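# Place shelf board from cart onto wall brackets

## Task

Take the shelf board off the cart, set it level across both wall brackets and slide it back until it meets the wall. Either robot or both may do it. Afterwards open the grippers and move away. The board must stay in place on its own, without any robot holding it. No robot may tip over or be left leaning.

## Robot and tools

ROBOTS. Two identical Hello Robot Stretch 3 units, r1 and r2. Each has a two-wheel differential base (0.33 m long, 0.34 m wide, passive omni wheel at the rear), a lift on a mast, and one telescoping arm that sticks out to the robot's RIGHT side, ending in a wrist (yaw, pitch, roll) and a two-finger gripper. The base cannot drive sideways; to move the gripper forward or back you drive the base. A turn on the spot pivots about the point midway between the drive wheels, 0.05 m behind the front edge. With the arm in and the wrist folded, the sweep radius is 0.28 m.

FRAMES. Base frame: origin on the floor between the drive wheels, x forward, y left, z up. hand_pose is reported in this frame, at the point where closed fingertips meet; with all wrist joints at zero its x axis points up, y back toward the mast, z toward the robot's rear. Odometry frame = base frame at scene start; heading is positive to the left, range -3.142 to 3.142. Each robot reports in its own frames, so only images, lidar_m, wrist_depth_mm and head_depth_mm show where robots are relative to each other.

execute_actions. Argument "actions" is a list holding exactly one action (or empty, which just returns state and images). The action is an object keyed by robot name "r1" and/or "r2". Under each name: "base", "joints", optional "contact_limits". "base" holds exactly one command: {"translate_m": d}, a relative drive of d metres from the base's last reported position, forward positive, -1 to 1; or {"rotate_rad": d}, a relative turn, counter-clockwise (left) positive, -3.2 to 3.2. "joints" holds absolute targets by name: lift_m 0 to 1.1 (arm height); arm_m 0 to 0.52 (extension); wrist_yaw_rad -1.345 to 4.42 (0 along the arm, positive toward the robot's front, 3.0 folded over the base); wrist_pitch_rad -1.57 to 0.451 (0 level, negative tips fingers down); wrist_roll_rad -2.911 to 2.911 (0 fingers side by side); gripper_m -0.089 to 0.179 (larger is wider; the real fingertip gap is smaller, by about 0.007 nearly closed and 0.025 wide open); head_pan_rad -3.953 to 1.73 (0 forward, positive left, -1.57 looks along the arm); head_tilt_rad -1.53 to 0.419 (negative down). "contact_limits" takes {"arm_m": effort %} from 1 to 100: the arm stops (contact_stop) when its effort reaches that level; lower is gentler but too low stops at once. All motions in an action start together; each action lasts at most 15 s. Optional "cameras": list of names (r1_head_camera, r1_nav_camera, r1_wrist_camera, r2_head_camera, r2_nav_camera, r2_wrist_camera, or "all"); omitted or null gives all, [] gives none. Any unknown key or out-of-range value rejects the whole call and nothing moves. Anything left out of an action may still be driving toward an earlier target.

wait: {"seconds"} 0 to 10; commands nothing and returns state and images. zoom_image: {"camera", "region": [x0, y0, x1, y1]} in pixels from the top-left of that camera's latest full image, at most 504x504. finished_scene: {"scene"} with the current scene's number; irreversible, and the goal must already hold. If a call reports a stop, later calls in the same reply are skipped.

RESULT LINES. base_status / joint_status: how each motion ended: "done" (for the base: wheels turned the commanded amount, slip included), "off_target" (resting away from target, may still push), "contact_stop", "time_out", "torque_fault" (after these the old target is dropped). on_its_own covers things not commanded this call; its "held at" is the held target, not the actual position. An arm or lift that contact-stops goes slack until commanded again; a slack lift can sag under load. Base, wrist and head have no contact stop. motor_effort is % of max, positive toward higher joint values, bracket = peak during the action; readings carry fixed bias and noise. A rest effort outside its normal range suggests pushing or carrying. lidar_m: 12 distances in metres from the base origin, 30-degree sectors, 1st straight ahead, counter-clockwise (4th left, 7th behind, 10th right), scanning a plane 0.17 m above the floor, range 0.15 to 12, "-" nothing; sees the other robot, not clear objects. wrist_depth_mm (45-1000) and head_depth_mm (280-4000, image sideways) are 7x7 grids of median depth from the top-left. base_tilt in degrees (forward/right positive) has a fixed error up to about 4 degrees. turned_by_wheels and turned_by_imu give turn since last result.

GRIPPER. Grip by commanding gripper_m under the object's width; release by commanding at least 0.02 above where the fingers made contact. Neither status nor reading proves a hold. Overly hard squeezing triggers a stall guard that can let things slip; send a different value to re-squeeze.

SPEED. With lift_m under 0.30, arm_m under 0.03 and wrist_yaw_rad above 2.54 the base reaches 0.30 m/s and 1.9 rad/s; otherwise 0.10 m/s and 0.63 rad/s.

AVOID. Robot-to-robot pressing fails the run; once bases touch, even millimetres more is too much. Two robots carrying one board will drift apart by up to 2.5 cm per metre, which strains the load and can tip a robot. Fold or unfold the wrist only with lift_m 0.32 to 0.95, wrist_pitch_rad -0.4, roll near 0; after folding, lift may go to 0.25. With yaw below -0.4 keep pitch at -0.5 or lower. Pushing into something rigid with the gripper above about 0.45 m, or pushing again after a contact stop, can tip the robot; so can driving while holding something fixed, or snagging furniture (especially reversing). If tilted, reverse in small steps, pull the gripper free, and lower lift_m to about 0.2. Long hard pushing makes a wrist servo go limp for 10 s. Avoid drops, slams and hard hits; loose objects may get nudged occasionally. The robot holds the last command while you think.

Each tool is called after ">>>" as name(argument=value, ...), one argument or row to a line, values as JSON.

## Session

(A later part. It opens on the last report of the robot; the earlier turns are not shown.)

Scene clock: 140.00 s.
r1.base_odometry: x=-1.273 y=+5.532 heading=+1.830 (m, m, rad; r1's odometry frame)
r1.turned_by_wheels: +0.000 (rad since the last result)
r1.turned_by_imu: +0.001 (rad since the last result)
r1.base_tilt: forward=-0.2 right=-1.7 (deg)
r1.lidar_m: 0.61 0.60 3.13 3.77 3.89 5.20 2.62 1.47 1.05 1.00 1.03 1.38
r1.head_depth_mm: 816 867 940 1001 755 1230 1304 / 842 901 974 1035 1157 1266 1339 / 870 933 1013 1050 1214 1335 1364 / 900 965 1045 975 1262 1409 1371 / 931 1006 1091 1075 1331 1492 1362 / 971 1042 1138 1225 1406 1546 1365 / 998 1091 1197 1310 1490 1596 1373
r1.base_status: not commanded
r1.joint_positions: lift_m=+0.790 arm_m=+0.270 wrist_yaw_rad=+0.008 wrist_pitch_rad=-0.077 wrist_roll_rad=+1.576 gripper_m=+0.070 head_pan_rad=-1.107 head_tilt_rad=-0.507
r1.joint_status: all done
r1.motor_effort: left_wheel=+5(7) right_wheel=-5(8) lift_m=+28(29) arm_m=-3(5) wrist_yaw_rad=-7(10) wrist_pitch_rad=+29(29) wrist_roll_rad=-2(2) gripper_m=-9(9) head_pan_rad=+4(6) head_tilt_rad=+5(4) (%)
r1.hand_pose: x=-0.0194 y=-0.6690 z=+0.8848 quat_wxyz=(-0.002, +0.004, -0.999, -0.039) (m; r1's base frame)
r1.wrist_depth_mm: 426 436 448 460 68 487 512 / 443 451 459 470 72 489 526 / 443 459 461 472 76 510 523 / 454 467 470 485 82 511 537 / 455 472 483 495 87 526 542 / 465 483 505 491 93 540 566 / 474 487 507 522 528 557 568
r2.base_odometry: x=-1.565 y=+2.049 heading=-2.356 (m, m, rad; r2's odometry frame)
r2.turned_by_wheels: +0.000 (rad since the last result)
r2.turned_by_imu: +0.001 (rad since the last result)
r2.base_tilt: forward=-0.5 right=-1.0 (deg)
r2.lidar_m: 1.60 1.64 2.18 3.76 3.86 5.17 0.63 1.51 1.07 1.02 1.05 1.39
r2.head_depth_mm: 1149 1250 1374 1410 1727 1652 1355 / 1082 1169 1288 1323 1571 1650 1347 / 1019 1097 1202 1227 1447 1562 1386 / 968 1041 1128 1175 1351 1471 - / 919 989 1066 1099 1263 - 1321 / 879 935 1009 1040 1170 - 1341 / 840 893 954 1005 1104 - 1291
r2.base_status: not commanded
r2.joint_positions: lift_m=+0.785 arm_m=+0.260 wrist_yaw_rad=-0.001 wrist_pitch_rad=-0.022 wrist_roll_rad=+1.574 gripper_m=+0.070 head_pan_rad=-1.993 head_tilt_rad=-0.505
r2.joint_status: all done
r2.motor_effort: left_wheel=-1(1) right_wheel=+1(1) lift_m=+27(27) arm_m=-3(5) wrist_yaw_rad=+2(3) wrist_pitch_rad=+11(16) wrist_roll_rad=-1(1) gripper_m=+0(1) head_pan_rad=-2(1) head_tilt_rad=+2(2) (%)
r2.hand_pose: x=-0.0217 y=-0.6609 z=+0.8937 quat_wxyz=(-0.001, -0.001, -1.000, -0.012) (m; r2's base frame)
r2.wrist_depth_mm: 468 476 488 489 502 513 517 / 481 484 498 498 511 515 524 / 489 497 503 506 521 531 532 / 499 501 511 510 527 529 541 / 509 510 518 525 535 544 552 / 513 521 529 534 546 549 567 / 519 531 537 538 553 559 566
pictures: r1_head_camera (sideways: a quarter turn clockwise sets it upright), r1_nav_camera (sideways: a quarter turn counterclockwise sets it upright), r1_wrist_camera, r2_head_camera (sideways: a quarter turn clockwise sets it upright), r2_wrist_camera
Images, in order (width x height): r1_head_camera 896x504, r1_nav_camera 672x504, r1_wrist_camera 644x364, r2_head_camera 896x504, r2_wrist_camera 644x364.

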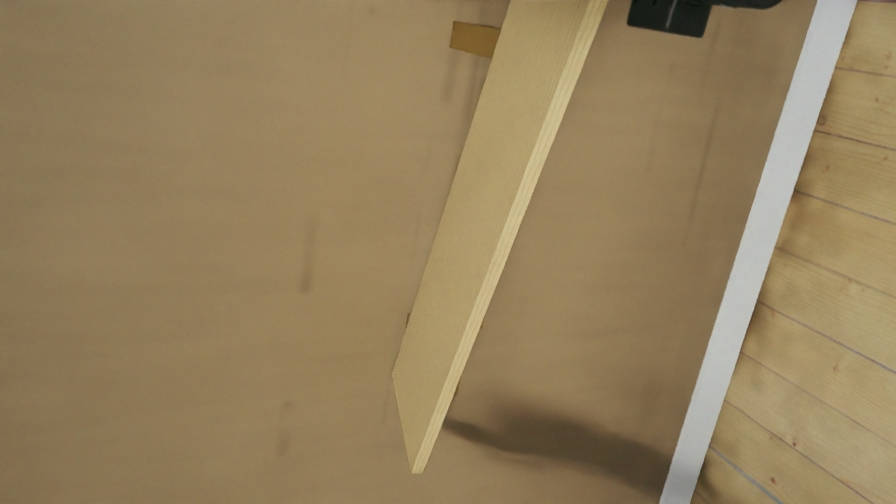

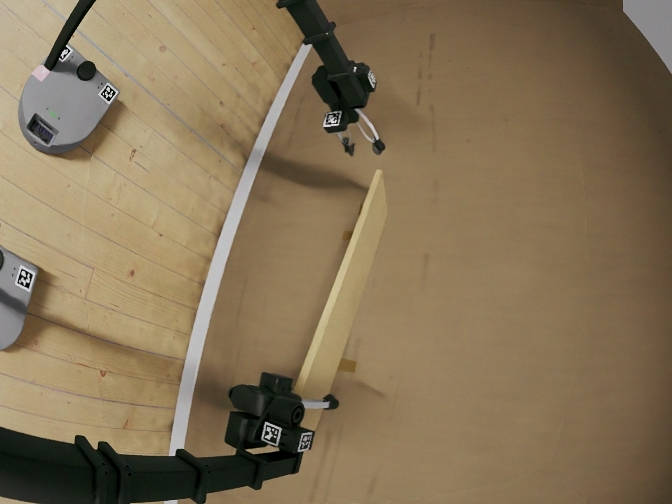

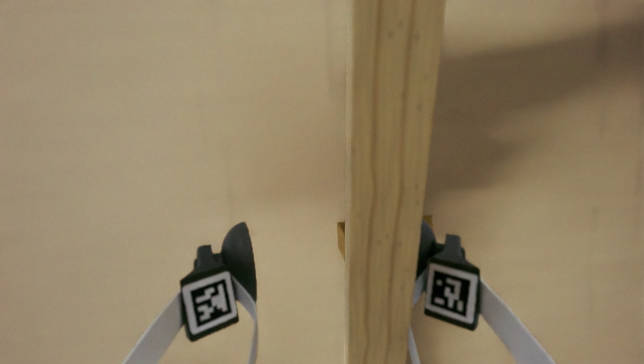

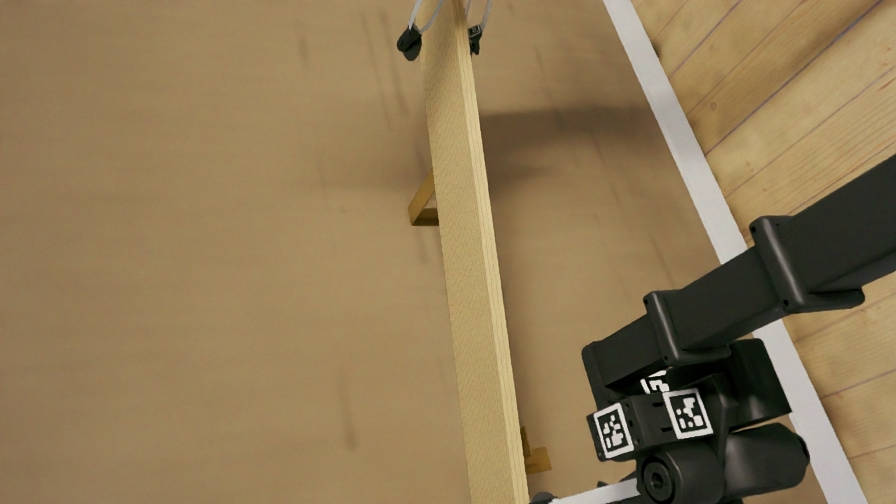

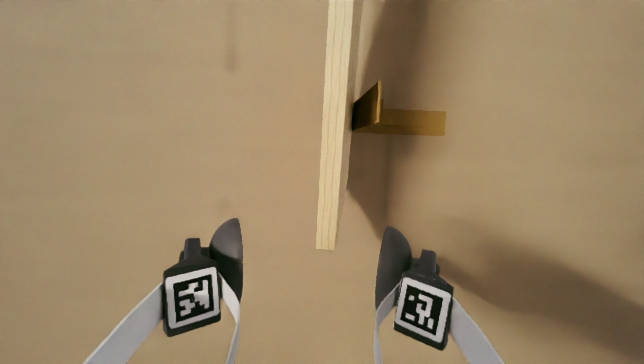

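>>> execute_actions(
  actions=[
    {"r1":{"joints":{"gripper_m":-0.01}}},
  ],
  cameras=[],
)

>>> execute_actions(
  actions=[
    {"r1":{"joints":{"lift_m":0.83}}},
  ],
  cameras=[],
)

>>> execute_actions(
  actions=[
    {"r1":{"joints":{"arm_m":0.46}}},
  ],
  cameras=["r2_head_camera","r1_head_camera","r1_nav_camera","r1_wrist_camera"],
)

Scene clock: 141.80 s.
r1.base_odometry: x=-1.273 y=+5.532 heading=+1.830 (m, m, rad; r1's odometry frame)
r1.turned_by_wheels: +0.000 (rad since the last result)
r1.turned_by_imu: +0.000 (rad since the last result)
r1.base_tilt: forward=-0.2 right=-1.6 (deg)
r1.lidar_m: 0.60 0.60 3.11 3.77 3.89 5.17 2.63 1.47 1.05 1.00 1.04 1.38
r1.head_depth_mm: 815 868 934 994 783 1230 1302 / 839 901 966 1039 1158 1276 1341 / 868 929 1005 1052 1214 1338 1371 / 896 967 1051 1021 1267 1410 1361 / 930 1005 1092 1093 1340 1493 1375 / 963 1041 1144 1249 1406 1532 1361 / 1003 1090 1195 1324 1482 1601 1363
r1.base_status: not commanded
r1.joint_positions: lift_m=+0.790 arm_m=+0.270 wrist_yaw_rad=+0.007 wrist_pitch_rad=-0.086 wrist_roll_rad=+1.576 gripper_m=-0.009 head_pan_rad=-1.107 head_tilt_rad=-0.507
r1.joint_status: all done
r1.on_its_own: wrist_pitch_rad is at rest, and its effort (+33) is outside its rest range (-20 to +32)
r1.motor_effort: left_wheel=+4(5) right_wheel=-4(6) lift_m=+29(29) arm_m=-4(3) wrist_yaw_rad=-7(6) wrist_pitch_rad=+33(34) wrist_roll_rad=-3(3) gripper_m=-28(99) head_pan_rad=+3(4) head_tilt_rad=+5(4) (%)
r1.hand_pose: x=-0.0197 y=-0.6686 z=+0.8824 quat_wxyz=(-0.002, +0.003, -0.999, -0.043) (m; r1's base frame)
r1.wrist_depth_mm: 425 437 448 67 483 492 506 / 431 442 452 71 487 499 515 / 439 450 466 76 492 514 531 / 443 465 476 81 507 524 540 / 466 470 486 86 523 538 548 / 458 476 485 93 - 545 569 / 474 483 511 102 529 567 579
r2.base_odometry: x=-1.565 y=+2.049 heading=-2.356 (m, m, rad; r2's odometry frame)
r2.turned_by_wheels: +0.000 (rad since the last result)
r2.turned_by_imu: +0.000 (rad since the last result)
r2.base_tilt: forward=-0.4 right=-1.0 (deg)
r2.lidar_m: 1.60 1.64 2.18 3.74 3.87 5.14 0.63 1.52 1.07 1.02 1.05 1.39
r2.head_depth_mm: 1145 1254 1383 1466 1703 1657 1345 / 1078 1162 1278 1333 1573 1638 1345 / 1025 1108 1204 1259 1456 1567 1391 / 961 1043 1131 1169 1338 1480 - / 920 992 1064 1128 1260 - 1318 / 880 934 1010 1036 1166 - 1340 / 838 898 951 1002 1111 - 1290
r2.base_status: not commanded
r2.joint_positions: lift_m=+0.785 arm_m=+0.260 wrist_yaw_rad=-0.001 wrist_pitch_rad=-0.022 wrist_roll_rad=+1.574 gripper_m=+0.070 head_pan_rad=-1.993 head_tilt_rad=-0.505
r2.joint_status: not commanded
r2.motor_effort: left_wheel=-1(1) right_wheel=+1(1) lift_m=+27(27) arm_m=-3(3) wrist_yaw_rad=+1(1) wrist_pitch_rad=+11(11) wrist_roll_rad=-1(2) gripper_m=+0(0) head_pan_rad=-2(2) head_tilt_rad=+2(2) (%)
r2.hand_pose: x=-0.0217 y=-0.6609 z=+0.8937 quat_wxyz=(-0.001, -0.001, -1.000, -0.012) (m; r2's base frame)
r2.wrist_depth_mm: 477 484 488 487 503 510 517 / 477 488 496 494 508 510 528 / 486 496 500 502 519 520 539 / 499 502 509 517 527 536 539 / 499 507 521 522 533 547 554 / 508 519 530 536 544 549 555 / 520 529 533 545 558 557 563
pictures: none
No camera images: the call's "cameras" was empty. Leave "cameras" out to get every camera's image.

Scene clock: 142.97 s.
r1.base_odometry: x=-1.273 y=+5.532 heading=+1.830 (m, m, rad; r1's odometry frame)
r1.turned_by_wheels: +0.000 (rad since the last result)
r1.turned_by_imu: +0.000 (rad since the last result)
r1.base_tilt: forward=-0.2 right=-1.6 (deg)
r1.lidar_m: 0.61 0.60 3.12 3.76 3.88 5.17 2.62 1.47 1.05 1.00 1.03 1.38
r1.head_depth_mm: 815 868 938 986 1100 1224 1309 / 840 902 974 1016 1145 1276 1349 / 869 936 1007 933 1206 1347 1357 / 897 971 1045 1087 1259 1410 1380 / 929 1005 1092 1144 1337 1492 1361 / 965 1051 1138 1250 1404 1555 1359 / 998 1088 1197 1325 1475 1589 1355
r1.base_status: not commanded
r1.joint_positions: lift_m=+0.829 arm_m=+0.270 wrist_yaw_rad=+0.008 wrist_pitch_rad=-0.096 wrist_roll_rad=+1.570 gripper_m=-0.009 head_pan_rad=-1.107 head_tilt_rad=-0.507
r1.joint_status: all done
r1.on_its_own: wrist_pitch_rad is at rest, and its effort (+36) is outside its rest range (-20 to +32)
r1.motor_effort: left_wheel=+5(5) right_wheel=-5(5) lift_m=+42(43) arm_m=-3(3) wrist_yaw_rad=-8(8) wrist_pitch_rad=+36(36) wrist_roll_rad=+0(2) gripper_m=-28(29) head_pan_rad=+4(5) head_tilt_rad=+5(5) (%)
r1.hand_pose: x=-0.0192 y=-0.6681 z=+0.9193 quat_wxyz=(+0.001, +0.004, -0.999, -0.048) (m; r1's base frame)
r1.wrist_depth_mm: 428 437 446 66 475 496 516 / 431 441 462 71 480 508 529 / 434 455 465 75 494 511 536 / 443 461 479 81 510 534 549 / 457 472 477 86 519 539 568 / 461 473 494 92 - 555 575 / 474 480 501 101 549 570 592
r2.base_odometry: x=-1.565 y=+2.049 heading=-2.356 (m, m, rad; r2's odometry frame)
r2.turned_by_wheels: +0.000 (rad since the last result)
r2.turned_by_imu: +0.000 (rad since the last result)
r2.base_tilt: forward=-0.4 right=-1.0 (deg)
r2.lidar_m: 1.60 1.64 2.18 3.75 3.84 5.16 0.63 1.52 1.07 1.02 1.05 1.39
r2.head_depth_mm: 1143 1242 1370 1478 1711 1632 1342 / 1078 1178 1284 1371 1568 1641 1343 / 1020 1099 1195 1285 1447 1565 1387 / 973 1039 1125 1185 1352 1466 - / 921 988 1066 1099 1257 - 1331 / 880 940 1009 1052 1159 - 1337 / 839 892 953 997 1103 - 1296
r2.base_status: not commanded
r2.joint_positions: lift_m=+0.785 arm_m=+0.260 wrist_yaw_rad=-0.001 wrist_pitch_rad=-0.022 wrist_roll_rad=+1.574 gripper_m=+0.070 head_pan_rad=-1.993 head_tilt_rad=-0.505
r2.joint_status: not commanded
r2.motor_effort: left_wheel=-1(0) right_wheel=+1(1) lift_m=+27(27) arm_m=-3(3) wrist_yaw_rad=+1(2) wrist_pitch_rad=+11(11) wrist_roll_rad=-1(1) gripper_m=+0(0) head_pan_rad=-2(2) head_tilt_rad=+1(1) (%)
r2.hand_pose: x=-0.0217 y=-0.6609 z=+0.8937 quat_wxyz=(-0.001, -0.001, -1.000, -0.012) (m; r2's base frame)
r2.wrist_depth_mm: 476 481 486 363 506 506 519 / 477 488 495 395 506 519 521 / 492 497 507 410 514 529 536 / 492 504 505 516 531 532 544 / 499 511 510 520 538 541 553 / 511 512 529 532 546 553 563 / 517 527 533 541 552 558 575
pictures: none
No camera images: the call's "cameras" was empty. Leave "cameras" out to get every camera's image.

Scene clock: 145.60 s.
r1.base_odometry: x=-1.273 y=+5.532 heading=+1.830 (m, m, rad; r1's odometry frame)
r1.turned_by_wheels: +0.000 (rad since the last result)
r1.turned_by_imu: +0.000 (rad since the last result)
r1.base_tilt: forward=-0.1 right=-1.6 (deg)
r1.lidar_m: 0.61 0.60 3.13 3.76 3.89 5.20 2.63 1.47 1.05 1.00 1.03 1.38
r1.head_depth_mm: 814 871 932 927 1101 1222 1298 / 841 902 967 1021 1149 1279 1339 / 867 936 1010 1064 1213 1342 1366 / 897 968 1047 1104 1267 1404 1369 / 930 1007 1093 1161 1334 1496 1359 / 963 1044 1142 1254 1404 1542 1361 / 1001 1092 1189 1319 1478 1597 1374
r1.base_status: not commanded
r1.joint_positions: lift_m=+0.829 arm_m=+0.460 wrist_yaw_rad=-0.007 wrist_pitch_rad=-0.088 wrist_roll_rad=+1.566 gripper_m=-0.009 head_pan_rad=-1.107 head_tilt_rad=-0.507
r1.joint_status: all done
r1.on_its_own: wrist_pitch_rad is at rest, and its effort (+33) is outside its rest range (-20 to +32)
r1.motor_effort: left_wheel=-3(5) right_wheel=+3(5) lift_m=+42(42) arm_m=+4(4) wrist_yaw_rad=+6(7) wrist_pitch_rad=+33(37) wrist_roll_rad=+2(2) gripper_m=-27(28) head_pan_rad=+5(3) head_tilt_rad=+5(4) (%)
r1.hand_pose: x=-0.0231 y=-0.8577 z=+0.9213 quat_wxyz=(+0.003, -0.003, -0.999, -0.045) (m; r1's base frame)
r1.wrist_depth_mm: 262 272 275 283 293 306 321 / 267 274 283 92 303 313 324 / 272 280 288 94 307 317 329 / 277 283 296 96 312 321 335 / 283 288 297 97 319 332 344 / 284 291 301 99 - 337 350 / 290 300 311 101 323 346 356
r2.base_odometry: x=-1.565 y=+2.049 heading=-2.356 (m, m, rad; r2's odometry frame)
r2.turned_by_wheels: +0.000 (rad since the last result)
r2.turned_by_imu: +0.001 (rad since the last result)
r2.base_tilt: forward=-0.5 right=-1.1 (deg)
r2.lidar_m: 1.59 1.64 2.18 3.75 3.86 5.16 0.63 1.51 1.07 1.02 1.05 1.39
r2.head_depth_mm: 1145 1253 1359 1511 1722 1642 1344 / 1078 1172 1246 1426 1569 1661 1348 / 1023 1101 1183 1314 1455 1575 1395 / 967 1045 1124 1217 1340 1480 - / 922 989 1065 1101 1262 - 1325 / 879 938 1007 1034 1168 - 1348 / 839 892 956 993 1107 - 1293
r2.base_status: not commanded
r2.joint_positions: lift_m=+0.785 arm_m=+0.260 wrist_yaw_rad=-0.001 wrist_pitch_rad=-0.022 wrist_roll_rad=+1.574 gripper_m=+0.070 head_pan_rad=-1.993 head_tilt_rad=-0.505
r2.joint_status: not commanded
r2.motor_effort: left_wheel=-1(1) right_wheel=+1(1) lift_m=+27(26) arm_m=-3(3) wrist_yaw_rad=+1(1) wrist_pitch_rad=+11(11) wrist_roll_rad=-1(2) gripper_m=+0(1) head_pan_rad=-2(2) head_tilt_rad=+2(0) (%)
r2.hand_pose: x=-0.0217 y=-0.6609 z=+0.8937 quat_wxyz=(-0.001, -0.001, -1.000, -0.012) (m; r2's base frame)
r2.wrist_depth_mm: 472 476 489 498 505 510 511 / 481 488 495 505 508 516 537 / 487 493 500 506 516 520 534 / 495 503 516 519 528 531 543 / 503 515 515 523 535 543 554 / 507 515 525 538 544 554 563 / 522 533 537 541 553 559 570
pictures: r1_head_camera (sideways: a quarter turn clockwise sets it upright), r1_nav_camera (sideways: a quarter turn counterclockwise sets it upright), r1_wrist_camera, r2_head_camera (sideways: a quarter turn clockwise sets it upright)
Images, in order (width x height): r1_head_camera 896x504, r1_nav_camera 672x504, r1_wrist_camera 644x364, r2_head_camera 896x504.

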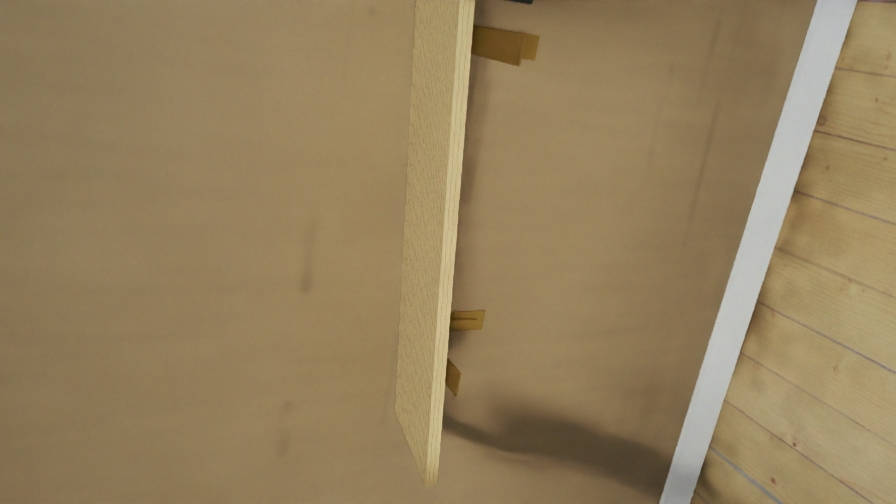

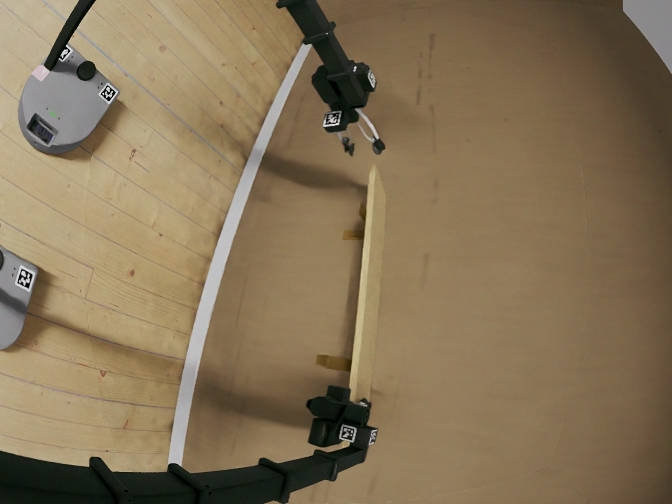

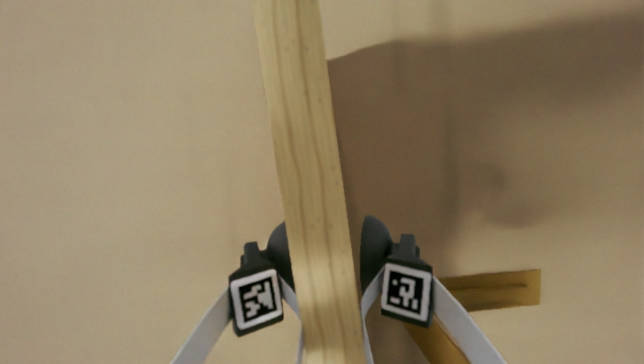

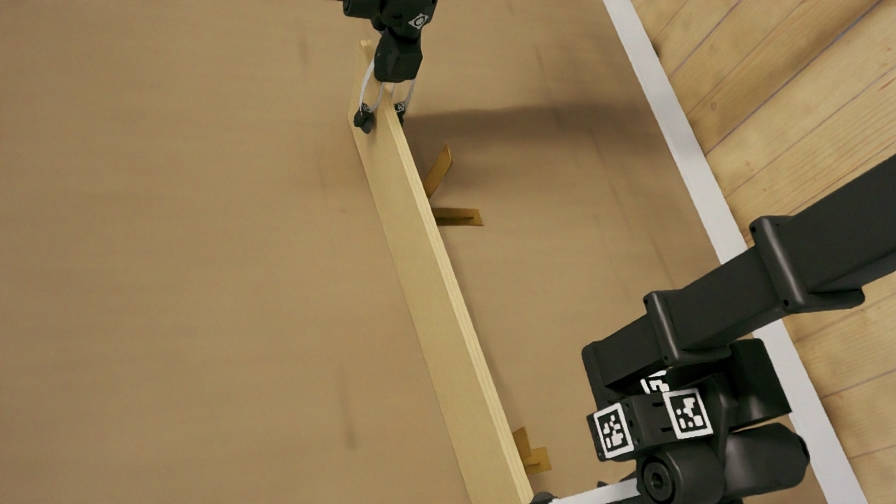

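>>> execute_actions(
  actions=[
    {"r1":{"joints":{"lift_m":0.812}}},
  ],
  cameras=[],
)

>>> execute_actions(
  actions=[
    {"r1":{"joints":{"gripper_m":0.14}}},
  ],
  cameras=["r1_wrist_camera"],
)

Scene clock: 146.70 s.
r1.base_odometry: x=-1.273 y=+5.532 heading=+1.830 (m, m, rad; r1's odometry frame)
r1.turned_by_wheels: +0.000 (rad since the last result)
r1.turned_by_imu: +0.000 (rad since the last result)
r1.base_tilt: forward=-0.1 right=-1.6 (deg)
r1.lidar_m: 0.61 0.60 3.12 3.77 3.88 5.23 2.63 1.47 1.05 1.00 1.04 1.38
r1.head_depth_mm: 812 870 938 954 1102 1211 1303 / 843 900 972 1009 1146 1277 1339 / 866 930 1008 1058 1213 1340 1356 / 894 970 1048 1101 1275 1403 1363 / 933 1003 1099 1150 1337 1483 1354 / 966 1041 1142 1249 1395 1549 1366 / 998 1088 1188 1326 1477 1604 1358
r1.base_status: not commanded
r1.joint_positions: lift_m=+0.812 arm_m=+0.460 wrist_yaw_rad=-0.007 wrist_pitch_rad=-0.086 wrist_roll_rad=+1.566 gripper_m=-0.009 head_pan_rad=-1.107 head_tilt_rad=-0.507
r1.joint_status: all done
r1.motor_effort: left_wheel=-4(4) right_wheel=+5(5) lift_m=+29(37) arm_m=+3(3) wrist_yaw_rad=+6(7) wrist_pitch_rad=+32(33) wrist_roll_rad=+2(2) gripper_m=-27(28) head_pan_rad=+4(4) head_tilt_rad=+5(4) (%)
r1.hand_pose: x=-0.0232 y=-0.8578 z=+0.9045 quat_wxyz=(+0.003, -0.004, -0.999, -0.043) (m; r1's base frame)
r1.wrist_depth_mm: 265 273 278 91 294 307 318 / 267 275 283 93 302 311 321 / 273 281 289 94 307 315 327 / 278 284 291 96 312 321 334 / 282 290 298 97 319 328 341 / 285 294 300 99 - 331 348 / 292 298 310 101 322 344 354
r2.base_odometry: x=-1.565 y=+2.049 heading=-2.356 (m, m, rad; r2's odometry frame)
r2.turned_by_wheels: +0.000 (rad since the last result)
r2.turned_by_imu: +0.000 (rad since the last result)
r2.base_tilt: forward=-0.5 right=-1.0 (deg)
r2.lidar_m: 1.60 1.64 2.18 3.74 3.89 5.18 0.63 1.51 1.07 1.02 1.05 1.39
r2.head_depth_mm: 1148 1247 1356 1490 1720 1652 1347 / 1077 1168 1271 1409 1570 1644 1351 / 1021 1111 1197 1299 1454 1566 1388 / 967 1043 1126 1178 1343 1477 - / 923 989 1062 1097 1258 - 1330 / 876 939 1012 1038 1170 - 1346 / 839 893 955 994 1102 - 1291
r2.base_status: not commanded
r2.joint_positions: lift_m=+0.785 arm_m=+0.260 wrist_yaw_rad=-0.001 wrist_pitch_rad=-0.022 wrist_roll_rad=+1.574 gripper_m=+0.070 head_pan_rad=-1.993 head_tilt_rad=-0.505
r2.joint_status: not commanded
r2.motor_effort: left_wheel=-1(0) right_wheel=+1(1) lift_m=+27(27) arm_m=-3(3) wrist_yaw_rad=+1(1) wrist_pitch_rad=+11(11) wrist_roll_rad=-2(1) gripper_m=+0(0) head_pan_rad=-2(2) head_tilt_rad=+2(3) (%)
r2.hand_pose: x=-0.0217 y=-0.6609 z=+0.8937 quat_wxyz=(-0.001, -0.001, -1.000, -0.012) (m; r2's base frame)
r2.wrist_depth_mm: 471 482 485 494 501 504 515 / 480 490 490 503 503 522 521 / 490 494 500 505 514 525 534 / 500 498 511 513 525 530 540 / 506 514 518 519 533 543 555 / 512 526 534 528 540 543 563 / 518 527 530 540 547 566 568
pictures: none
No camera images: the call's "cameras" was empty. Leave "cameras" out to get every camera's image.

Scene clock: 148.70 s.
r1.base_odometry: x=-1.273 y=+5.532 heading=+1.830 (m, m, rad; r1's odometry frame)
r1.turned_by_wheels: +0.000 (rad since the last result)
r1.turned_by_imu: +0.001 (rad since the last result)
r1.base_tilt: forward=-0.2 right=-1.7 (deg)
r1.lidar_m: 0.61 0.60 3.12 3.76 3.87 5.20 2.64 1.47 1.05 1.00 1.03 1.37
r1.head_depth_mm: 812 875 940 929 1099 1218 1301 / 839 900 969 984 1158 1272 1333 / 869 935 1007 999 1204 1341 1368 / 896 968 1043 1083 1269 1406 1358 / 932 1002 1097 1089 1336 1482 1366 / 965 1046 1142 1184 1403 1544 1367 / 1000 1087 1184 1326 1485 1591 1369
r1.base_status: not commanded
r1.joint_positions: lift_m=+0.812 arm_m=+0.460 wrist_yaw_rad=-0.007 wrist_pitch_rad=-0.081 wrist_roll_rad=+1.566 gripper_m=+0.140 head_pan_rad=-1.107 head_tilt_rad=-0.507
r1.joint_status: all done
r1.motor_effort: left_wheel=-4(5) right_wheel=+4(5) lift_m=+29(29) arm_m=+3(3) wrist_yaw_rad=+7(8) wrist_pitch_rad=+31(33) wrist_roll_rad=+1(1) gripper_m=-8(97) head_pan_rad=+4(4) head_tilt_rad=+4(5) (%)
r1.hand_pose: x=-0.0233 y=-0.8580 z=+0.9057 quat_wxyz=(+0.003, -0.004, -0.999, -0.041) (m; r1's base frame)
r1.wrist_depth_mm: 263 271 279 285 88 306 317 / 270 275 284 285 90 310 324 / 273 278 290 293 91 316 326 / 277 283 292 297 95 322 332 / 284 288 300 306 100 326 340 / 290 - 302 312 105 96 348 / 293 302 310 316 110 339 353
r2.base_odometry: x=-1.565 y=+2.049 heading=-2.356 (m, m, rad; r2's odometry frame)
r2.turned_by_wheels: +0.000 (rad since the last result)
r2.turned_by_imu: +0.000 (rad since the last result)
r2.base_tilt: forward=-0.4 right=-1.1 (deg)
r2.lidar_m: 1.60 1.64 2.18 3.77 3.87 5.18 0.63 1.52 1.07 1.02 1.05 1.39
r2.head_depth_mm: 1150 1246 1348 1495 1729 1642 1345 / 1083 1170 1262 1419 1576 1649 1355 / 1025 1104 1192 1183 1449 1575 1392 / 971 1041 1126 1134 1349 1479 - / 920 987 1069 1080 1259 - 1324 / 877 945 1011 1034 1171 - 1339 / 839 894 955 999 1106 - 1298
r2.base_status: not commanded
r2.joint_positions: lift_m=+0.785 arm_m=+0.260 wrist_yaw_rad=-0.001 wrist_pitch_rad=-0.022 wrist_roll_rad=+1.574 gripper_m=+0.070 head_pan_rad=-1.993 head_tilt_rad=-0.505
r2.joint_status: not commanded
r2.motor_effort: left_wheel=-1(0) right_wheel=+1(1) lift_m=+27(26) arm_m=-3(3) wrist_yaw_rad=+1(1) wrist_pitch_rad=+11(11) wrist_roll_rad=-2(1) gripper_m=+0(0) head_pan_rad=-2(2) head_tilt_rad=+2(2) (%)
r2.hand_pose: x=-0.0217 y=-0.6609 z=+0.8937 quat_wxyz=(-0.001, -0.001, -1.000, -0.012) (m; r2's base frame)
r2.wrist_depth_mm: 470 482 488 491 504 506 517 / 481 491 492 500 502 516 518 / 491 495 503 507 517 530 531 / 499 499 509 517 525 529 539 / 505 516 515 523 537 541 547 / 513 514 530 531 543 554 558 / 520 529 527 541 552 555 567
pictures: r1_wrist_camera
Images, in order (width x height): r1_wrist_camera 644x364.

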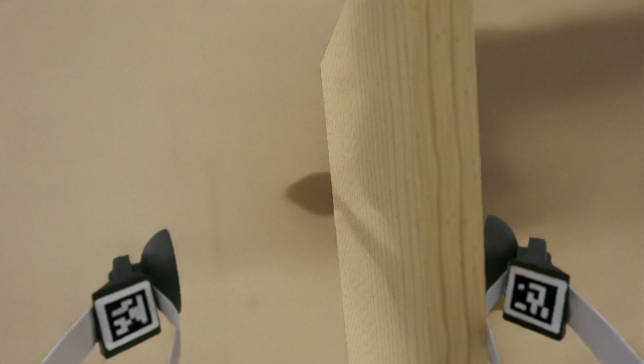

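>>> execute_actions(
  actions=[
    {"r1":{"joints":{"lift_m":0.76}}},
  ],
  cameras=["r1_wrist_camera","r1_head_camera"],
)

Scene clock: 150.13 s.
r1.base_odometry: x=-1.273 y=+5.532 heading=+1.830 (m, m, rad; r1's odometry frame)
r1.turned_by_wheels: +0.000 (rad since the last result)
r1.turned_by_imu: +0.001 (rad since the last result)
r1.base_tilt: forward=-0.2 right=-1.7 (deg)
r1.lidar_m: 0.61 0.60 3.11 3.75 3.89 5.21 2.63 1.47 1.05 1.00 1.03 1.38
r1.head_depth_mm: 812 867 942 976 1113 1213 1297 / 841 902 975 986 1157 1268 1337 / 866 936 1014 982 1210 1339 1365 / 891 965 1048 1041 1264 1408 1363 / 931 1006 1093 1102 1331 1495 1369 / 966 1042 1138 1166 1405 1541 1359 / 1002 1087 1198 1312 1476 1601 1370
r1.base_status: not commanded
r1.joint_positions: lift_m=+0.760 arm_m=+0.460 wrist_yaw_rad=-0.002 wrist_pitch_rad=-0.023 wrist_roll_rad=+1.568 gripper_m=+0.140 head_pan_rad=-1.107 head_tilt_rad=-0.507
r1.joint_status: all done
r1.motor_effort: left_wheel=-1(5) right_wheel=+0(5) lift_m=+22(28) arm_m=+3(3) wrist_yaw_rad=+2(8) wrist_pitch_rad=+9(31) wrist_roll_rad=+0(2) gripper_m=-1(9) head_pan_rad=+5(5) head_tilt_rad=+4(5) (%)
r1.hand_pose: x=-0.0220 y=-0.8602 z=+0.8687 quat_wxyz=(+0.002, -0.001, -1.000, -0.012) (m; r1's base frame)
r1.wrist_depth_mm: 273 275 279 280 86 288 293 / 277 282 285 285 88 294 297 / 281 286 292 292 89 302 306 / 287 293 295 296 91 306 311 / 291 296 301 302 93 310 320 / 297 - 302 310 94 - 325 / 304 310 311 314 96 325 333
r2.base_odometry: x=-1.565 y=+2.049 heading=-2.356 (m, m, rad; r2's odometry frame)
r2.turned_by_wheels: +0.000 (rad since the last result)
r2.turned_by_imu: +0.000 (rad since the last result)
r2.base_tilt: forward=-0.5 right=-1.0 (deg)
r2.lidar_m: 1.59 1.64 2.19 3.76 3.87 5.14 0.63 1.51 1.07 1.02 1.05 1.39
r2.head_depth_mm: 1141 1248 1367 1165 1728 1655 1357 / 1079 1171 1279 1252 1571 1655 1348 / 1021 1100 1205 1246 1446 1576 1384 / 963 1038 1127 1158 1354 1468 - / 921 988 1062 1077 1254 - 1333 / 879 939 1005 1041 1165 - 1344 / 837 894 957 1003 1103 - 1299
r2.base_status: not commanded
r2.joint_positions: lift_m=+0.785 arm_m=+0.260 wrist_yaw_rad=-0.001 wrist_pitch_rad=-0.022 wrist_roll_rad=+1.574 gripper_m=+0.070 head_pan_rad=-1.993 head_tilt_rad=-0.505
r2.joint_status: not commanded
r2.motor_effort: left_wheel=+0(0) right_wheel=+1(1) lift_m=+27(27) arm_m=-3(3) wrist_yaw_rad=+1(1) wrist_pitch_rad=+11(10) wrist_roll_rad=-1(1) gripper_m=+0(0) head_pan_rad=-2(2) head_tilt_rad=+2(2) (%)
r2.hand_pose: x=-0.0217 y=-0.6609 z=+0.8937 quat_wxyz=(-0.001, -0.001, -1.000, -0.012) (m; r2's base frame)
r2.wrist_depth_mm: 472 479 487 490 501 507 524 / 483 487 494 493 509 527 529 / 487 495 505 510 522 523 537 / 497 508 505 513 526 533 542 / 500 505 512 521 535 541 556 / 512 517 535 530 540 550 563 / 515 527 538 544 549 562 574
pictures: r1_head_camera (sideways: a quarter turn clockwise sets it upright), r1_wrist_camera
Images, in order (width x height): r1_head_camera 896x504, r1_wrist_camera 644x364.

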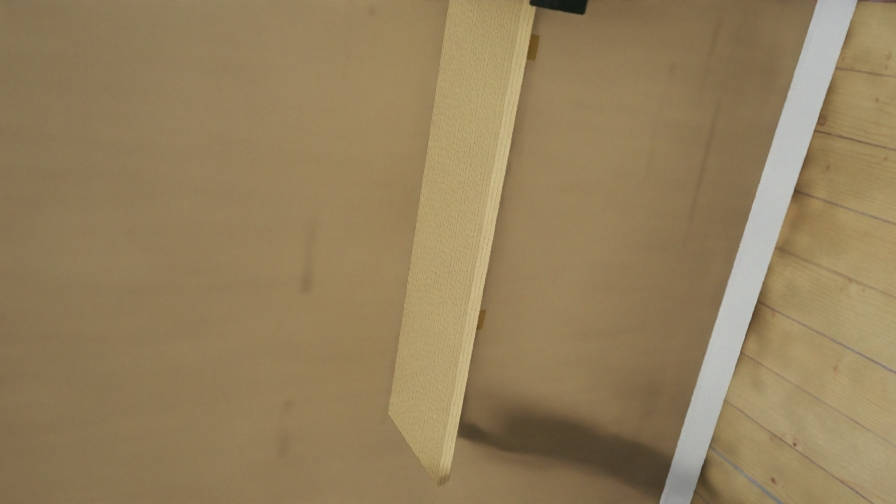

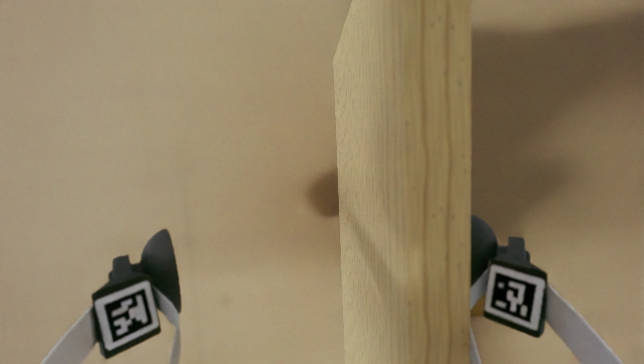

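>>> execute_actions(
  actions=[
    {"r1":{"joints":{"arm_m":0.25}}},
  ],
  cameras=[],
)

>>> execute_actions(
  actions=[
    {"r1":{"joints":{"lift_m":0.79,"gripper_m":-0.02}},"r2":{"joints":{"lift_m":0.79,"gripper_m":-0.02,"arm_m":0.22}}},
  ],
  cameras=["r1_head_camera","r2_head_camera","r1_nav_camera"],
)

Scene clock: 153.20 s.
r1.base_odometry: x=-1.273 y=+5.532 heading=+1.830 (m, m, rad; r1's odometry frame)
r1.turned_by_wheels: +0.000 (rad since the last result)
r1.turned_by_imu: +0.001 (rad since the last result)
r1.base_tilt: forward=-0.2 right=-1.6 (deg)
r1.lidar_m: 0.61 0.60 3.10 3.73 3.89 5.19 2.63 1.47 1.05 1.00 1.03 1.38
r1.head_depth_mm: 815 871 935 971 1103 1216 1311 / 839 900 974 986 1151 1272 1344 / 867 933 1005 988 1209 1340 1363 / 899 966 1049 1042 1267 1409 1371 / 930 1010 1098 1104 1329 1485 1359 / 962 1043 1143 1174 1394 1557 1364 / 1001 1087 1187 1318 1490 1597 1364
r1.base_status: not commanded
r1.joint_positions: lift_m=+0.760 arm_m=+0.250 wrist_yaw_rad=-0.001 wrist_pitch_rad=-0.022 wrist_roll_rad=+1.569 gripper_m=+0.140 head_pan_rad=-1.107 head_tilt_rad=-0.507
r1.joint_status: all done
r1.motor_effort: left_wheel=+0(1) right_wheel=+0(0) lift_m=+22(23) arm_m=-3(4) wrist_yaw_rad=+0(2) wrist_pitch_rad=+9(9) wrist_roll_rad=+0(1) gripper_m=-1(1) head_pan_rad=+4(5) head_tilt_rad=+5(5) (%)
r1.hand_pose: x=-0.0217 y=-0.6510 z=+0.8690 quat_wxyz=(+0.001, -0.001, -1.000, -0.011) (m; r1's base frame)
r1.wrist_depth_mm: 453 470 472 477 488 496 492 / 468 478 477 489 497 498 502 / 479 480 487 488 494 510 520 / 483 484 503 504 522 526 532 / 506 501 509 517 514 525 533 / 505 - 525 519 527 - 551 / 516 524 531 529 545 552 556
r2.base_odometry: x=-1.565 y=+2.049 heading=-2.356 (m, m, rad; r2's odometry frame)
r2.turned_by_wheels: +0.000 (rad since the last result)
r2.turned_by_imu: +0.001 (rad since the last result)
r2.base_tilt: forward=-0.5 right=-1.0 (deg)
r2.lidar_m: 1.60 1.64 2.19 3.76 3.88 5.16 0.63 1.51 1.07 1.02 1.05 1.39
r2.head_depth_mm: 1146 1248 1385 1507 1717 1641 1347 / 1077 1169 1285 1391 1578 1652 1348 / 1022 1102 1197 1246 1450 1569 1391 / 969 1049 1127 1157 1357 1461 - / 920 990 1062 1090 1257 - 1328 / 877 934 1007 1033 1165 - 1335 / 837 892 958 1001 1106 - 1301
r2.base_status: not commanded
r2.joint_positions: lift_m=+0.785 arm_m=+0.260 wrist_yaw_rad=-0.001 wrist_pitch_rad=-0.022 wrist_roll_rad=+1.574 gripper_m=+0.070 head_pan_rad=-1.993 head_tilt_rad=-0.505
r2.joint_status: not commanded
r2.motor_effort: left_wheel=-1(0) right_wheel=+1(1) lift_m=+26(27) arm_m=-3(3) wrist_yaw_rad=+1(1) wrist_pitch_rad=+11(11) wrist_roll_rad=-1(1) gripper_m=-1(1) head_pan_rad=-3(2) head_tilt_rad=+2(1) (%)
r2.hand_pose: x=-0.0217 y=-0.6609 z=+0.8937 quat_wxyz=(-0.001, -0.001, -1.000, -0.012) (m; r2's base frame)
r2.wrist_depth_mm: 472 480 489 492 501 511 511 / 480 491 491 500 507 519 522 / 490 497 501 510 516 533 533 / 498 499 513 512 523 530 547 / 502 509 510 524 529 539 553 / 504 518 527 533 538 547 560 / 522 533 532 538 546 558 575
pictures: none
No camera images: the call's "cameras" was empty. Leave "cameras" out to get every camera's image.

Scene clock: 155.30 s.
r1.base_odometry: x=-1.273 y=+5.532 heading=+1.830 (m, m, rad; r1's odometry frame)
r1.turned_by_wheels: +0.000 (rad since the last result)
r1.turned_by_imu: +0.000 (rad since the last result)
r1.base_tilt: forward=-0.2 right=-1.7 (deg)
r1.lidar_m: 0.61 0.60 3.12 3.77 3.88 5.19 2.63 1.47 1.05 1.00 1.03 1.38
r1.head_depth_mm: 813 870 936 980 1101 1237 1306 / 844 898 972 984 1154 1277 1342 / 866 933 1009 988 1213 1330 1357 / 901 967 1052 1040 1265 1416 1368 / 933 1011 1093 1105 1332 1489 1367 / 964 1048 1140 1168 1405 1532 1359 / 998 1091 1193 1317 1486 1603 1364
r1.base_status: not commanded
r1.joint_positions: lift_m=+0.790 arm_m=+0.250 wrist_yaw_rad=-0.001 wrist_pitch_rad=-0.022 wrist_roll_rad=+1.569 gripper_m=-0.019 head_pan_rad=-1.107 head_tilt_rad=-0.507
r1.joint_status: all done
r1.motor_effort: left_wheel=+0(0) right_wheel=+0(1) lift_m=+35(38) arm_m=-3(2) wrist_yaw_rad=+1(1) wrist_pitch_rad=+8(8) wrist_roll_rad=+1(0) gripper_m=-12(98) head_pan_rad=+4(5) head_tilt_rad=+4(4) (%)
r1.hand_pose: x=-0.0217 y=-0.6510 z=+0.8985 quat_wxyz=(+0.001, -0.001, -1.000, -0.011) (m; r1's base frame)
r1.wrist_depth_mm: 461 460 476 479 477 485 492 / 470 478 483 478 492 505 509 / 484 484 488 494 502 510 513 / 479 485 498 497 502 519 525 / 500 492 508 503 526 525 536 / 510 514 513 - 526 533 544 / 525 521 522 541 545 555 562
r2.base_odometry: x=-1.565 y=+2.049 heading=-2.356 (m, m, rad; r2's odometry frame)
r2.turned_by_wheels: +0.000 (rad since the last result)
r2.turned_by_imu: +0.000 (rad since the last result)
r2.base_tilt: forward=-0.4 right=-1.1 (deg)
r2.lidar_m: 1.60 1.64 2.18 3.77 3.88 5.13 0.63 1.51 1.07 1.02 1.05 1.39
r2.head_depth_mm: 1145 1246 1366 1512 1710 1638 1346 / 1081 1169 1276 1392 1582 1659 1353 / 1029 1097 1198 1243 1450 1576 1393 / 969 1037 1123 1149 1340 1509 - / 918 988 1067 1093 1245 - 1304 / 876 937 1006 1041 1170 - 1299 / 836 893 955 1003 1115 - 1286
r2.base_status: not commanded
r2.joint_positions: lift_m=+0.790 arm_m=+0.220 wrist_yaw_rad=-0.001 wrist_pitch_rad=-0.022 wrist_roll_rad=+1.574 gripper_m=-0.020 head_pan_rad=-1.993 head_tilt_rad=-0.505
r2.joint_status: all done
r2.motor_effort: left_wheel=-1(1) right_wheel=+1(1) lift_m=+31(33) arm_m=-3(3) wrist_yaw_rad=+0(2) wrist_pitch_rad=+11(11) wrist_roll_rad=-1(2) gripper_m=-8(92) head_pan_rad=-2(2) head_tilt_rad=+0(2) (%)
r2.hand_pose: x=-0.0217 y=-0.6209 z=+0.8986 quat_wxyz=(-0.001, -0.001, -1.000, -0.011) (m; r2's base frame)
r2.wrist_depth_mm: 514 513 523 525 540 548 558 / 521 527 528 536 552 559 559 / 528 529 541 550 557 566 579 / 537 547 546 550 569 571 587 / 538 548 553 559 583 581 586 / 548 561 564 - 579 595 604 / 560 572 572 587 602 606 620
pictures: r1_head_camera (sideways: a quarter turn clockwise sets it upright), r1_nav_camera (sideways: a quarter turn counterclockwise sets it upright), r2_head_camera (sideways: a quarter turn clockwise sets it upright)
Images, in order (width x height): r1_head_camera 896x504, r1_nav_camera 672x504, r2_head_camera 896x504.

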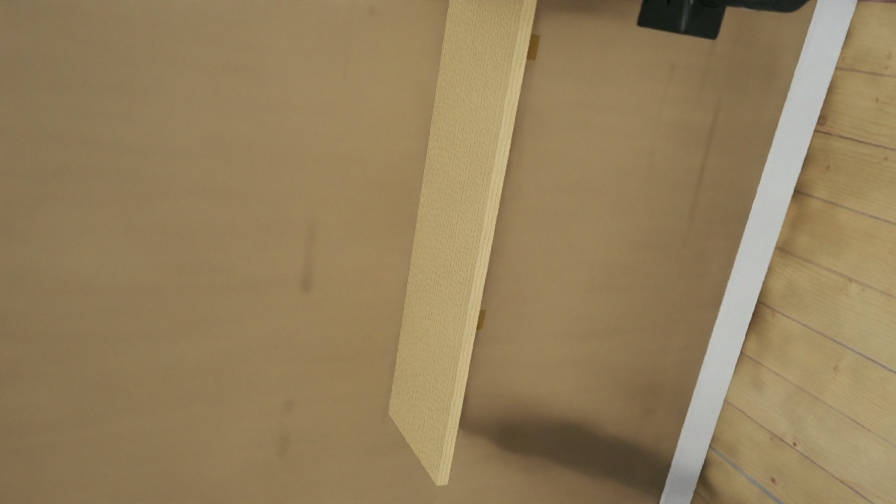

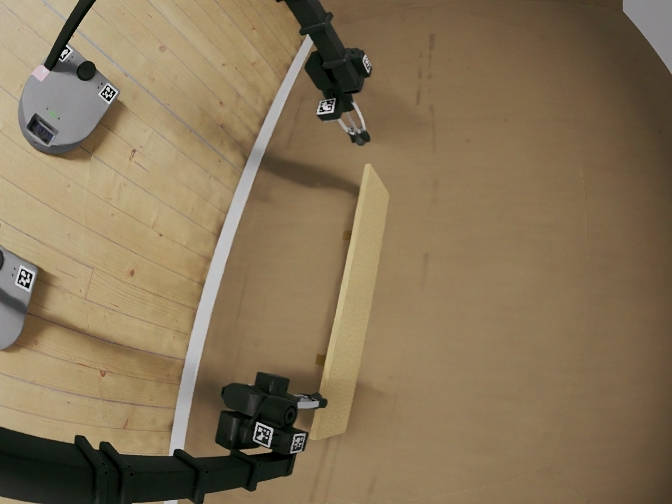

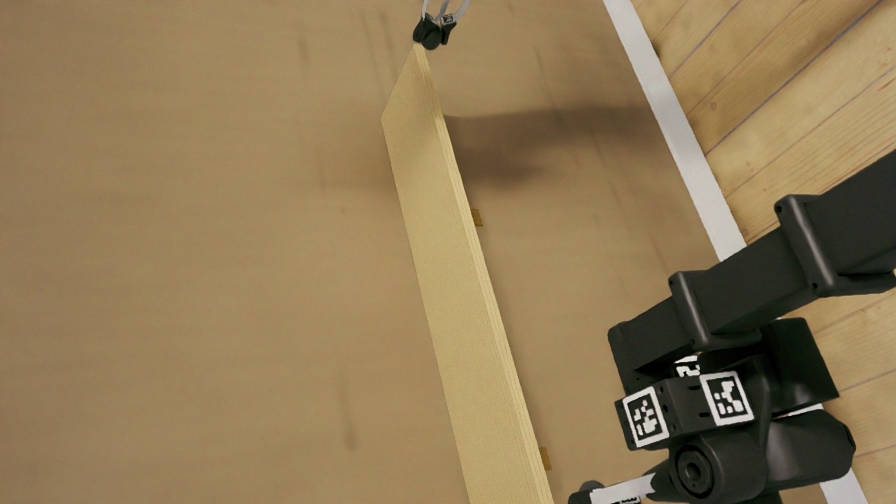

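>>> execute_actions(
  actions=[
    {"r2":{"base":{"translate_m":-0.12}}},
  ],
  cameras=[],
)

>>> execute_actions(
  actions=[
    {"r1":{"joints":{"arm_m":0.46},"contact_limits":{"arm_m":12}},"r2":{"joints":{"arm_m":0.46},"contact_limits":{"arm_m":12}}},
  ],
  cameras=["r1_head_camera","r2_head_camera","r1_nav_camera","r1_wrist_camera"],
)

Scene clock: 158.10 s.
r1.base_odometry: x=-1.273 y=+5.532 heading=+1.830 (m, m, rad; r1's odometry frame)
r1.turned_by_wheels: +0.000 (rad since the last result)
r1.turned_by_imu: +0.001 (rad since the last result)
r1.base_tilt: forward=-0.1 right=-1.7 (deg)
r1.lidar_m: 0.52 0.49 3.12 3.76 3.89 5.18 2.63 1.47 1.05 1.00 1.03 1.38
r1.head_depth_mm: 815 874 939 974 1106 1237 1304 / 839 902 974 993 1152 1266 1342 / 869 937 1009 984 1214 1342 1362 / 900 968 1051 1041 1270 1409 1363 / 935 1008 1091 1103 1329 1487 1364 / 963 1045 1145 1170 1400 1549 1373 / 996 1087 1190 1256 1501 1599 1373
r1.base_status: not commanded
r1.joint_positions: lift_m=+0.790 arm_m=+0.250 wrist_yaw_rad=-0.001 wrist_pitch_rad=-0.022 wrist_roll_rad=+1.569 gripper_m=-0.019 head_pan_rad=-1.107 head_tilt_rad=-0.507
r1.joint_status: not commanded
r1.motor_effort: left_wheel=+0(1) right_wheel=+0(0) lift_m=+35(35) arm_m=-2(3) wrist_yaw_rad=+1(1) wrist_pitch_rad=+8(8) wrist_roll_rad=+0(0) gripper_m=-11(11) head_pan_rad=+5(5) head_tilt_rad=+5(5) (%)
r1.hand_pose: x=-0.0217 y=-0.6510 z=+0.8985 quat_wxyz=(+0.001, -0.001, -1.000, -0.011) (m; r1's base frame)
r1.wrist_depth_mm: 462 473 470 478 476 493 492 / 469 472 481 480 499 500 505 / 480 486 489 489 501 506 513 / 485 491 495 508 511 517 529 / 496 504 517 507 510 524 537 / 509 512 519 - 535 537 552 / 519 525 519 529 540 554 557
r2.base_odometry: x=-1.480 y=+2.134 heading=-2.356 (m, m, rad; r2's odometry frame)
r2.turned_by_wheels: +0.000 (rad since the last result)
r2.turned_by_imu: +0.000 (rad since the last result)
r2.base_tilt: forward=-0.4 right=-1.0 (deg)
r2.lidar_m: 1.71 1.76 2.34 3.76 3.85 5.14 0.51 1.52 1.08 1.03 1.05 1.40
r2.head_depth_mm: 1153 1259 1386 1464 1723 1638 1344 / 1080 1181 1284 1413 1571 1640 1356 / 1025 1113 1205 1253 1459 1579 1394 / 970 1045 1133 1172 1361 1508 - / 928 995 1076 1098 1264 - 1313 / 882 944 1013 1040 1177 - 1292 / 844 894 963 997 1120 - 1294
r2.base_status: done
r2.joint_positions: lift_m=+0.790 arm_m=+0.220 wrist_yaw_rad=-0.001 wrist_pitch_rad=-0.022 wrist_roll_rad=+1.574 gripper_m=-0.020 head_pan_rad=-1.993 head_tilt_rad=-0.505
r2.joint_status: not commanded
r2.motor_effort: left_wheel=+1(4) right_wheel=+0(4) lift_m=+31(30) arm_m=-3(3) wrist_yaw_rad=+0(1) wrist_pitch_rad=+11(11) wrist_roll_rad=-1(1) gripper_m=-8(9) head_pan_rad=-2(3) head_tilt_rad=+1(1) (%)
r2.hand_pose: x=-0.0217 y=-0.6209 z=+0.8986 quat_wxyz=(-0.001, -0.001, -1.000, -0.011) (m; r2's base frame)
r2.wrist_depth_mm: 516 522 529 538 544 557 566 / 522 530 536 538 551 562 569 / 530 532 546 554 561 572 576 / 541 550 552 560 562 582 588 / 544 550 567 538 571 593 597 / 562 558 566 - 583 595 613 / 571 567 589 588 600 603 619
pictures: none
No camera images: the call's "cameras" was empty. Leave "cameras" out to get every camera's image.

Scene clock: 161.10 s.
r1.base_odometry: x=-1.273 y=+5.532 heading=+1.830 (m, m, rad; r1's odometry frame)
r1.turned_by_wheels: +0.000 (rad since the last result)
r1.turned_by_imu: +0.001 (rad since the last result)
r1.base_tilt: forward=-0.1 right=-1.6 (deg)
r1.lidar_m: 0.52 0.49 3.13 3.76 3.86 5.21 2.63 1.47 1.05 1.00 1.03 1.38
r1.head_depth_mm: 813 872 940 980 1111 1218 1312 / 841 902 973 987 1151 1275 1341 / 867 934 1005 988 1206 1337 1374 / 903 968 1050 1037 1268 1405 1366 / 930 1007 1096 1099 1329 1488 1368 / 962 1045 1143 957 1412 1531 1362 / 1000 1090 1191 700 1481 1606 1370
r1.base_status: not commanded
r1.joint_positions: lift_m=+0.790 arm_m=+0.460 wrist_yaw_rad=-0.001 wrist_pitch_rad=-0.022 wrist_roll_rad=+1.569 gripper_m=-0.019 head_pan_rad=-1.107 head_tilt_rad=-0.507
r1.joint_status: all done
r1.motor_effort: left_wheel=+0(1) right_wheel=+0(0) lift_m=+35(35) arm_m=+4(3) wrist_yaw_rad=+1(1) wrist_pitch_rad=+8(8) wrist_roll_rad=+0(0) gripper_m=-11(11) head_pan_rad=+4(5) head_tilt_rad=+5(4) (%)
r1.contact_limits: arm_m 12 (drawing in: default 17, maximum 28; extending or still: default 23, maximum 38)
r1.hand_pose: x=-0.0216 y=-0.8603 z=+0.8985 quat_wxyz=(+0.001, -0.001, -1.000, -0.011) (m; r1's base frame)
r1.wrist_depth_mm: 276 276 281 286 164 91 293 / 275 282 285 290 168 92 298 / 283 286 288 295 173 93 304 / 288 294 296 301 176 95 309 / 295 295 300 303 181 95 315 / 298 302 305 - 164 97 324 / 304 308 311 318 219 98 332
r2.base_odometry: x=-1.480 y=+2.134 heading=-2.356 (m, m, rad; r2's odometry frame)
r2.turned_by_wheels: +0.000 (rad since the last result)
r2.turned_by_imu: +0.001 (rad since the last result)
r2.base_tilt: forward=-0.4 right=-1.1 (deg)
r2.lidar_m: 1.72 1.76 2.35 3.75 3.87 5.14 0.51 1.52 1.08 1.03 1.06 1.40
r2.head_depth_mm: 1150 1263 1364 1518 1722 1649 1346 / 1084 1184 1292 1312 1586 1654 1349 / 1024 1108 1200 1183 1466 1581 1434 / 973 1042 1134 1182 1359 1491 - / 930 997 1076 1101 1270 - 1323 / 886 939 1014 1055 - 1293 1351 / 843 900 959 1010 - 1217 1287
r2.base_status: not commanded
r2.joint_positions: lift_m=+0.790 arm_m=+0.460 wrist_yaw_rad=-0.001 wrist_pitch_rad=-0.022 wrist_roll_rad=+1.574 gripper_m=-0.020 head_pan_rad=-1.993 head_tilt_rad=-0.505
r2.joint_status: all done
r2.motor_effort: left_wheel=+1(0) right_wheel=+0(0) lift_m=+30(30) arm_m=+3(3) wrist_yaw_rad=+0(1) wrist_pitch_rad=+10(11) wrist_roll_rad=-2(2) gripper_m=-8(8) head_pan_rad=-1(2) head_tilt_rad=+2(1) (%)
r2.contact_limits: arm_m 12 (drawing in: default 20, maximum 33; extending or still: default 27, maximum 45)
r2.hand_pose: x=-0.0216 y=-0.8603 z=+0.8987 quat_wxyz=(-0.001, -0.001, -1.000, -0.011) (m; r2's base frame)
r2.wrist_depth_mm: 296 301 304 310 171 105 325 / 301 303 307 312 168 106 329 / 307 310 313 319 166 107 335 / 308 312 318 320 163 109 340 / 314 318 324 327 160 110 341 / 319 322 326 - 157 111 350 / 325 329 334 340 140 113 359
pictures: r1_head_camera (sideways: a quarter turn clockwise sets it upright), r1_nav_camera (sideways: a quarter turn counterclockwise sets it upright), r1_wrist_camera, r2_head_camera (sideways: a quarter turn clockwise sets it upright)
Images, in order (width x height): r1_head_camera 896x504, r1_nav_camera 672x504, r1_wrist_camera 644x364, r2_head_camera 896x504.

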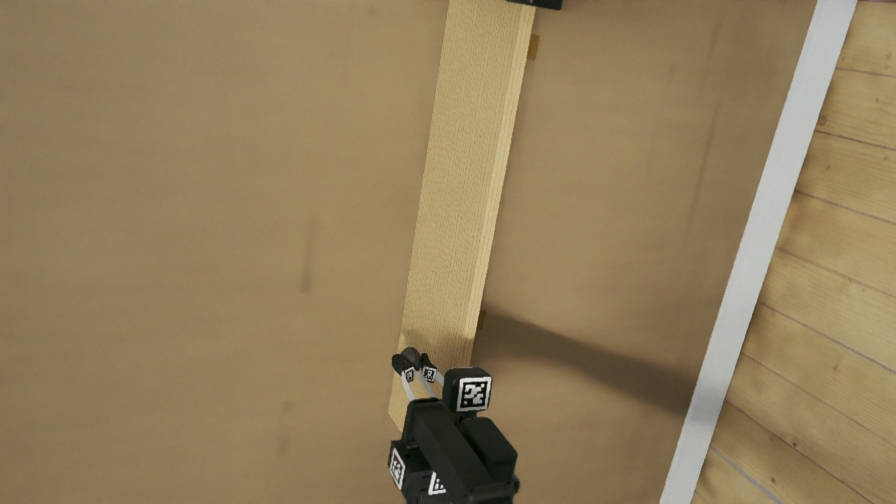

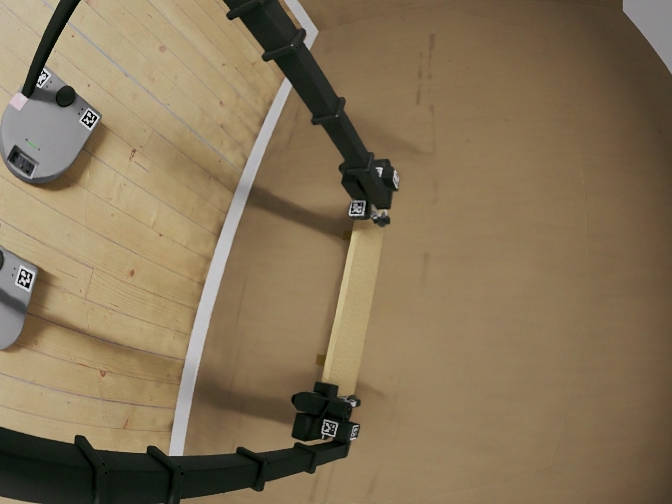

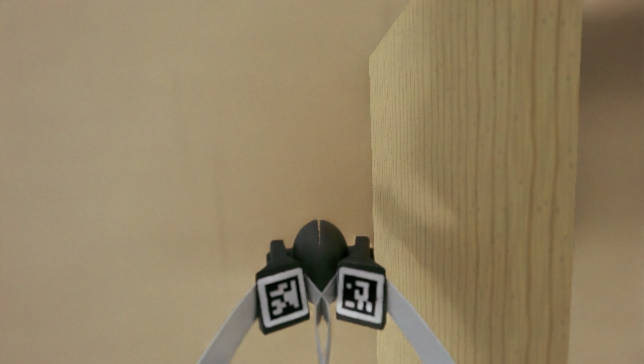

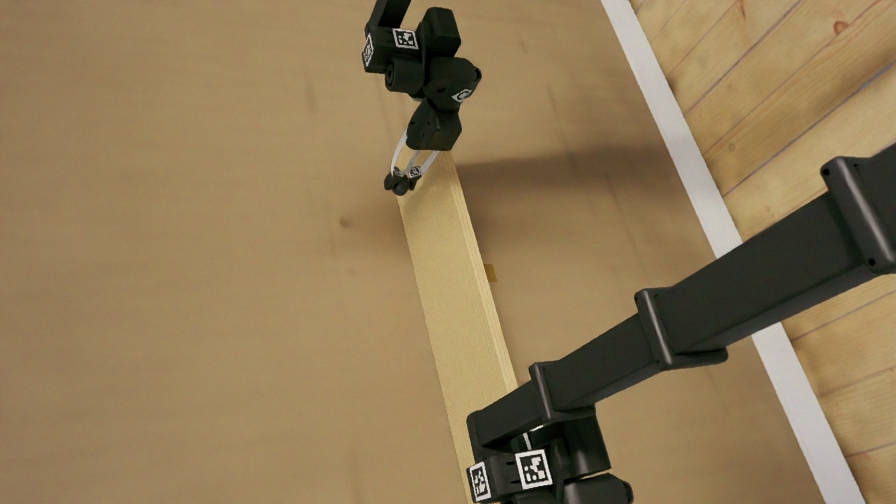

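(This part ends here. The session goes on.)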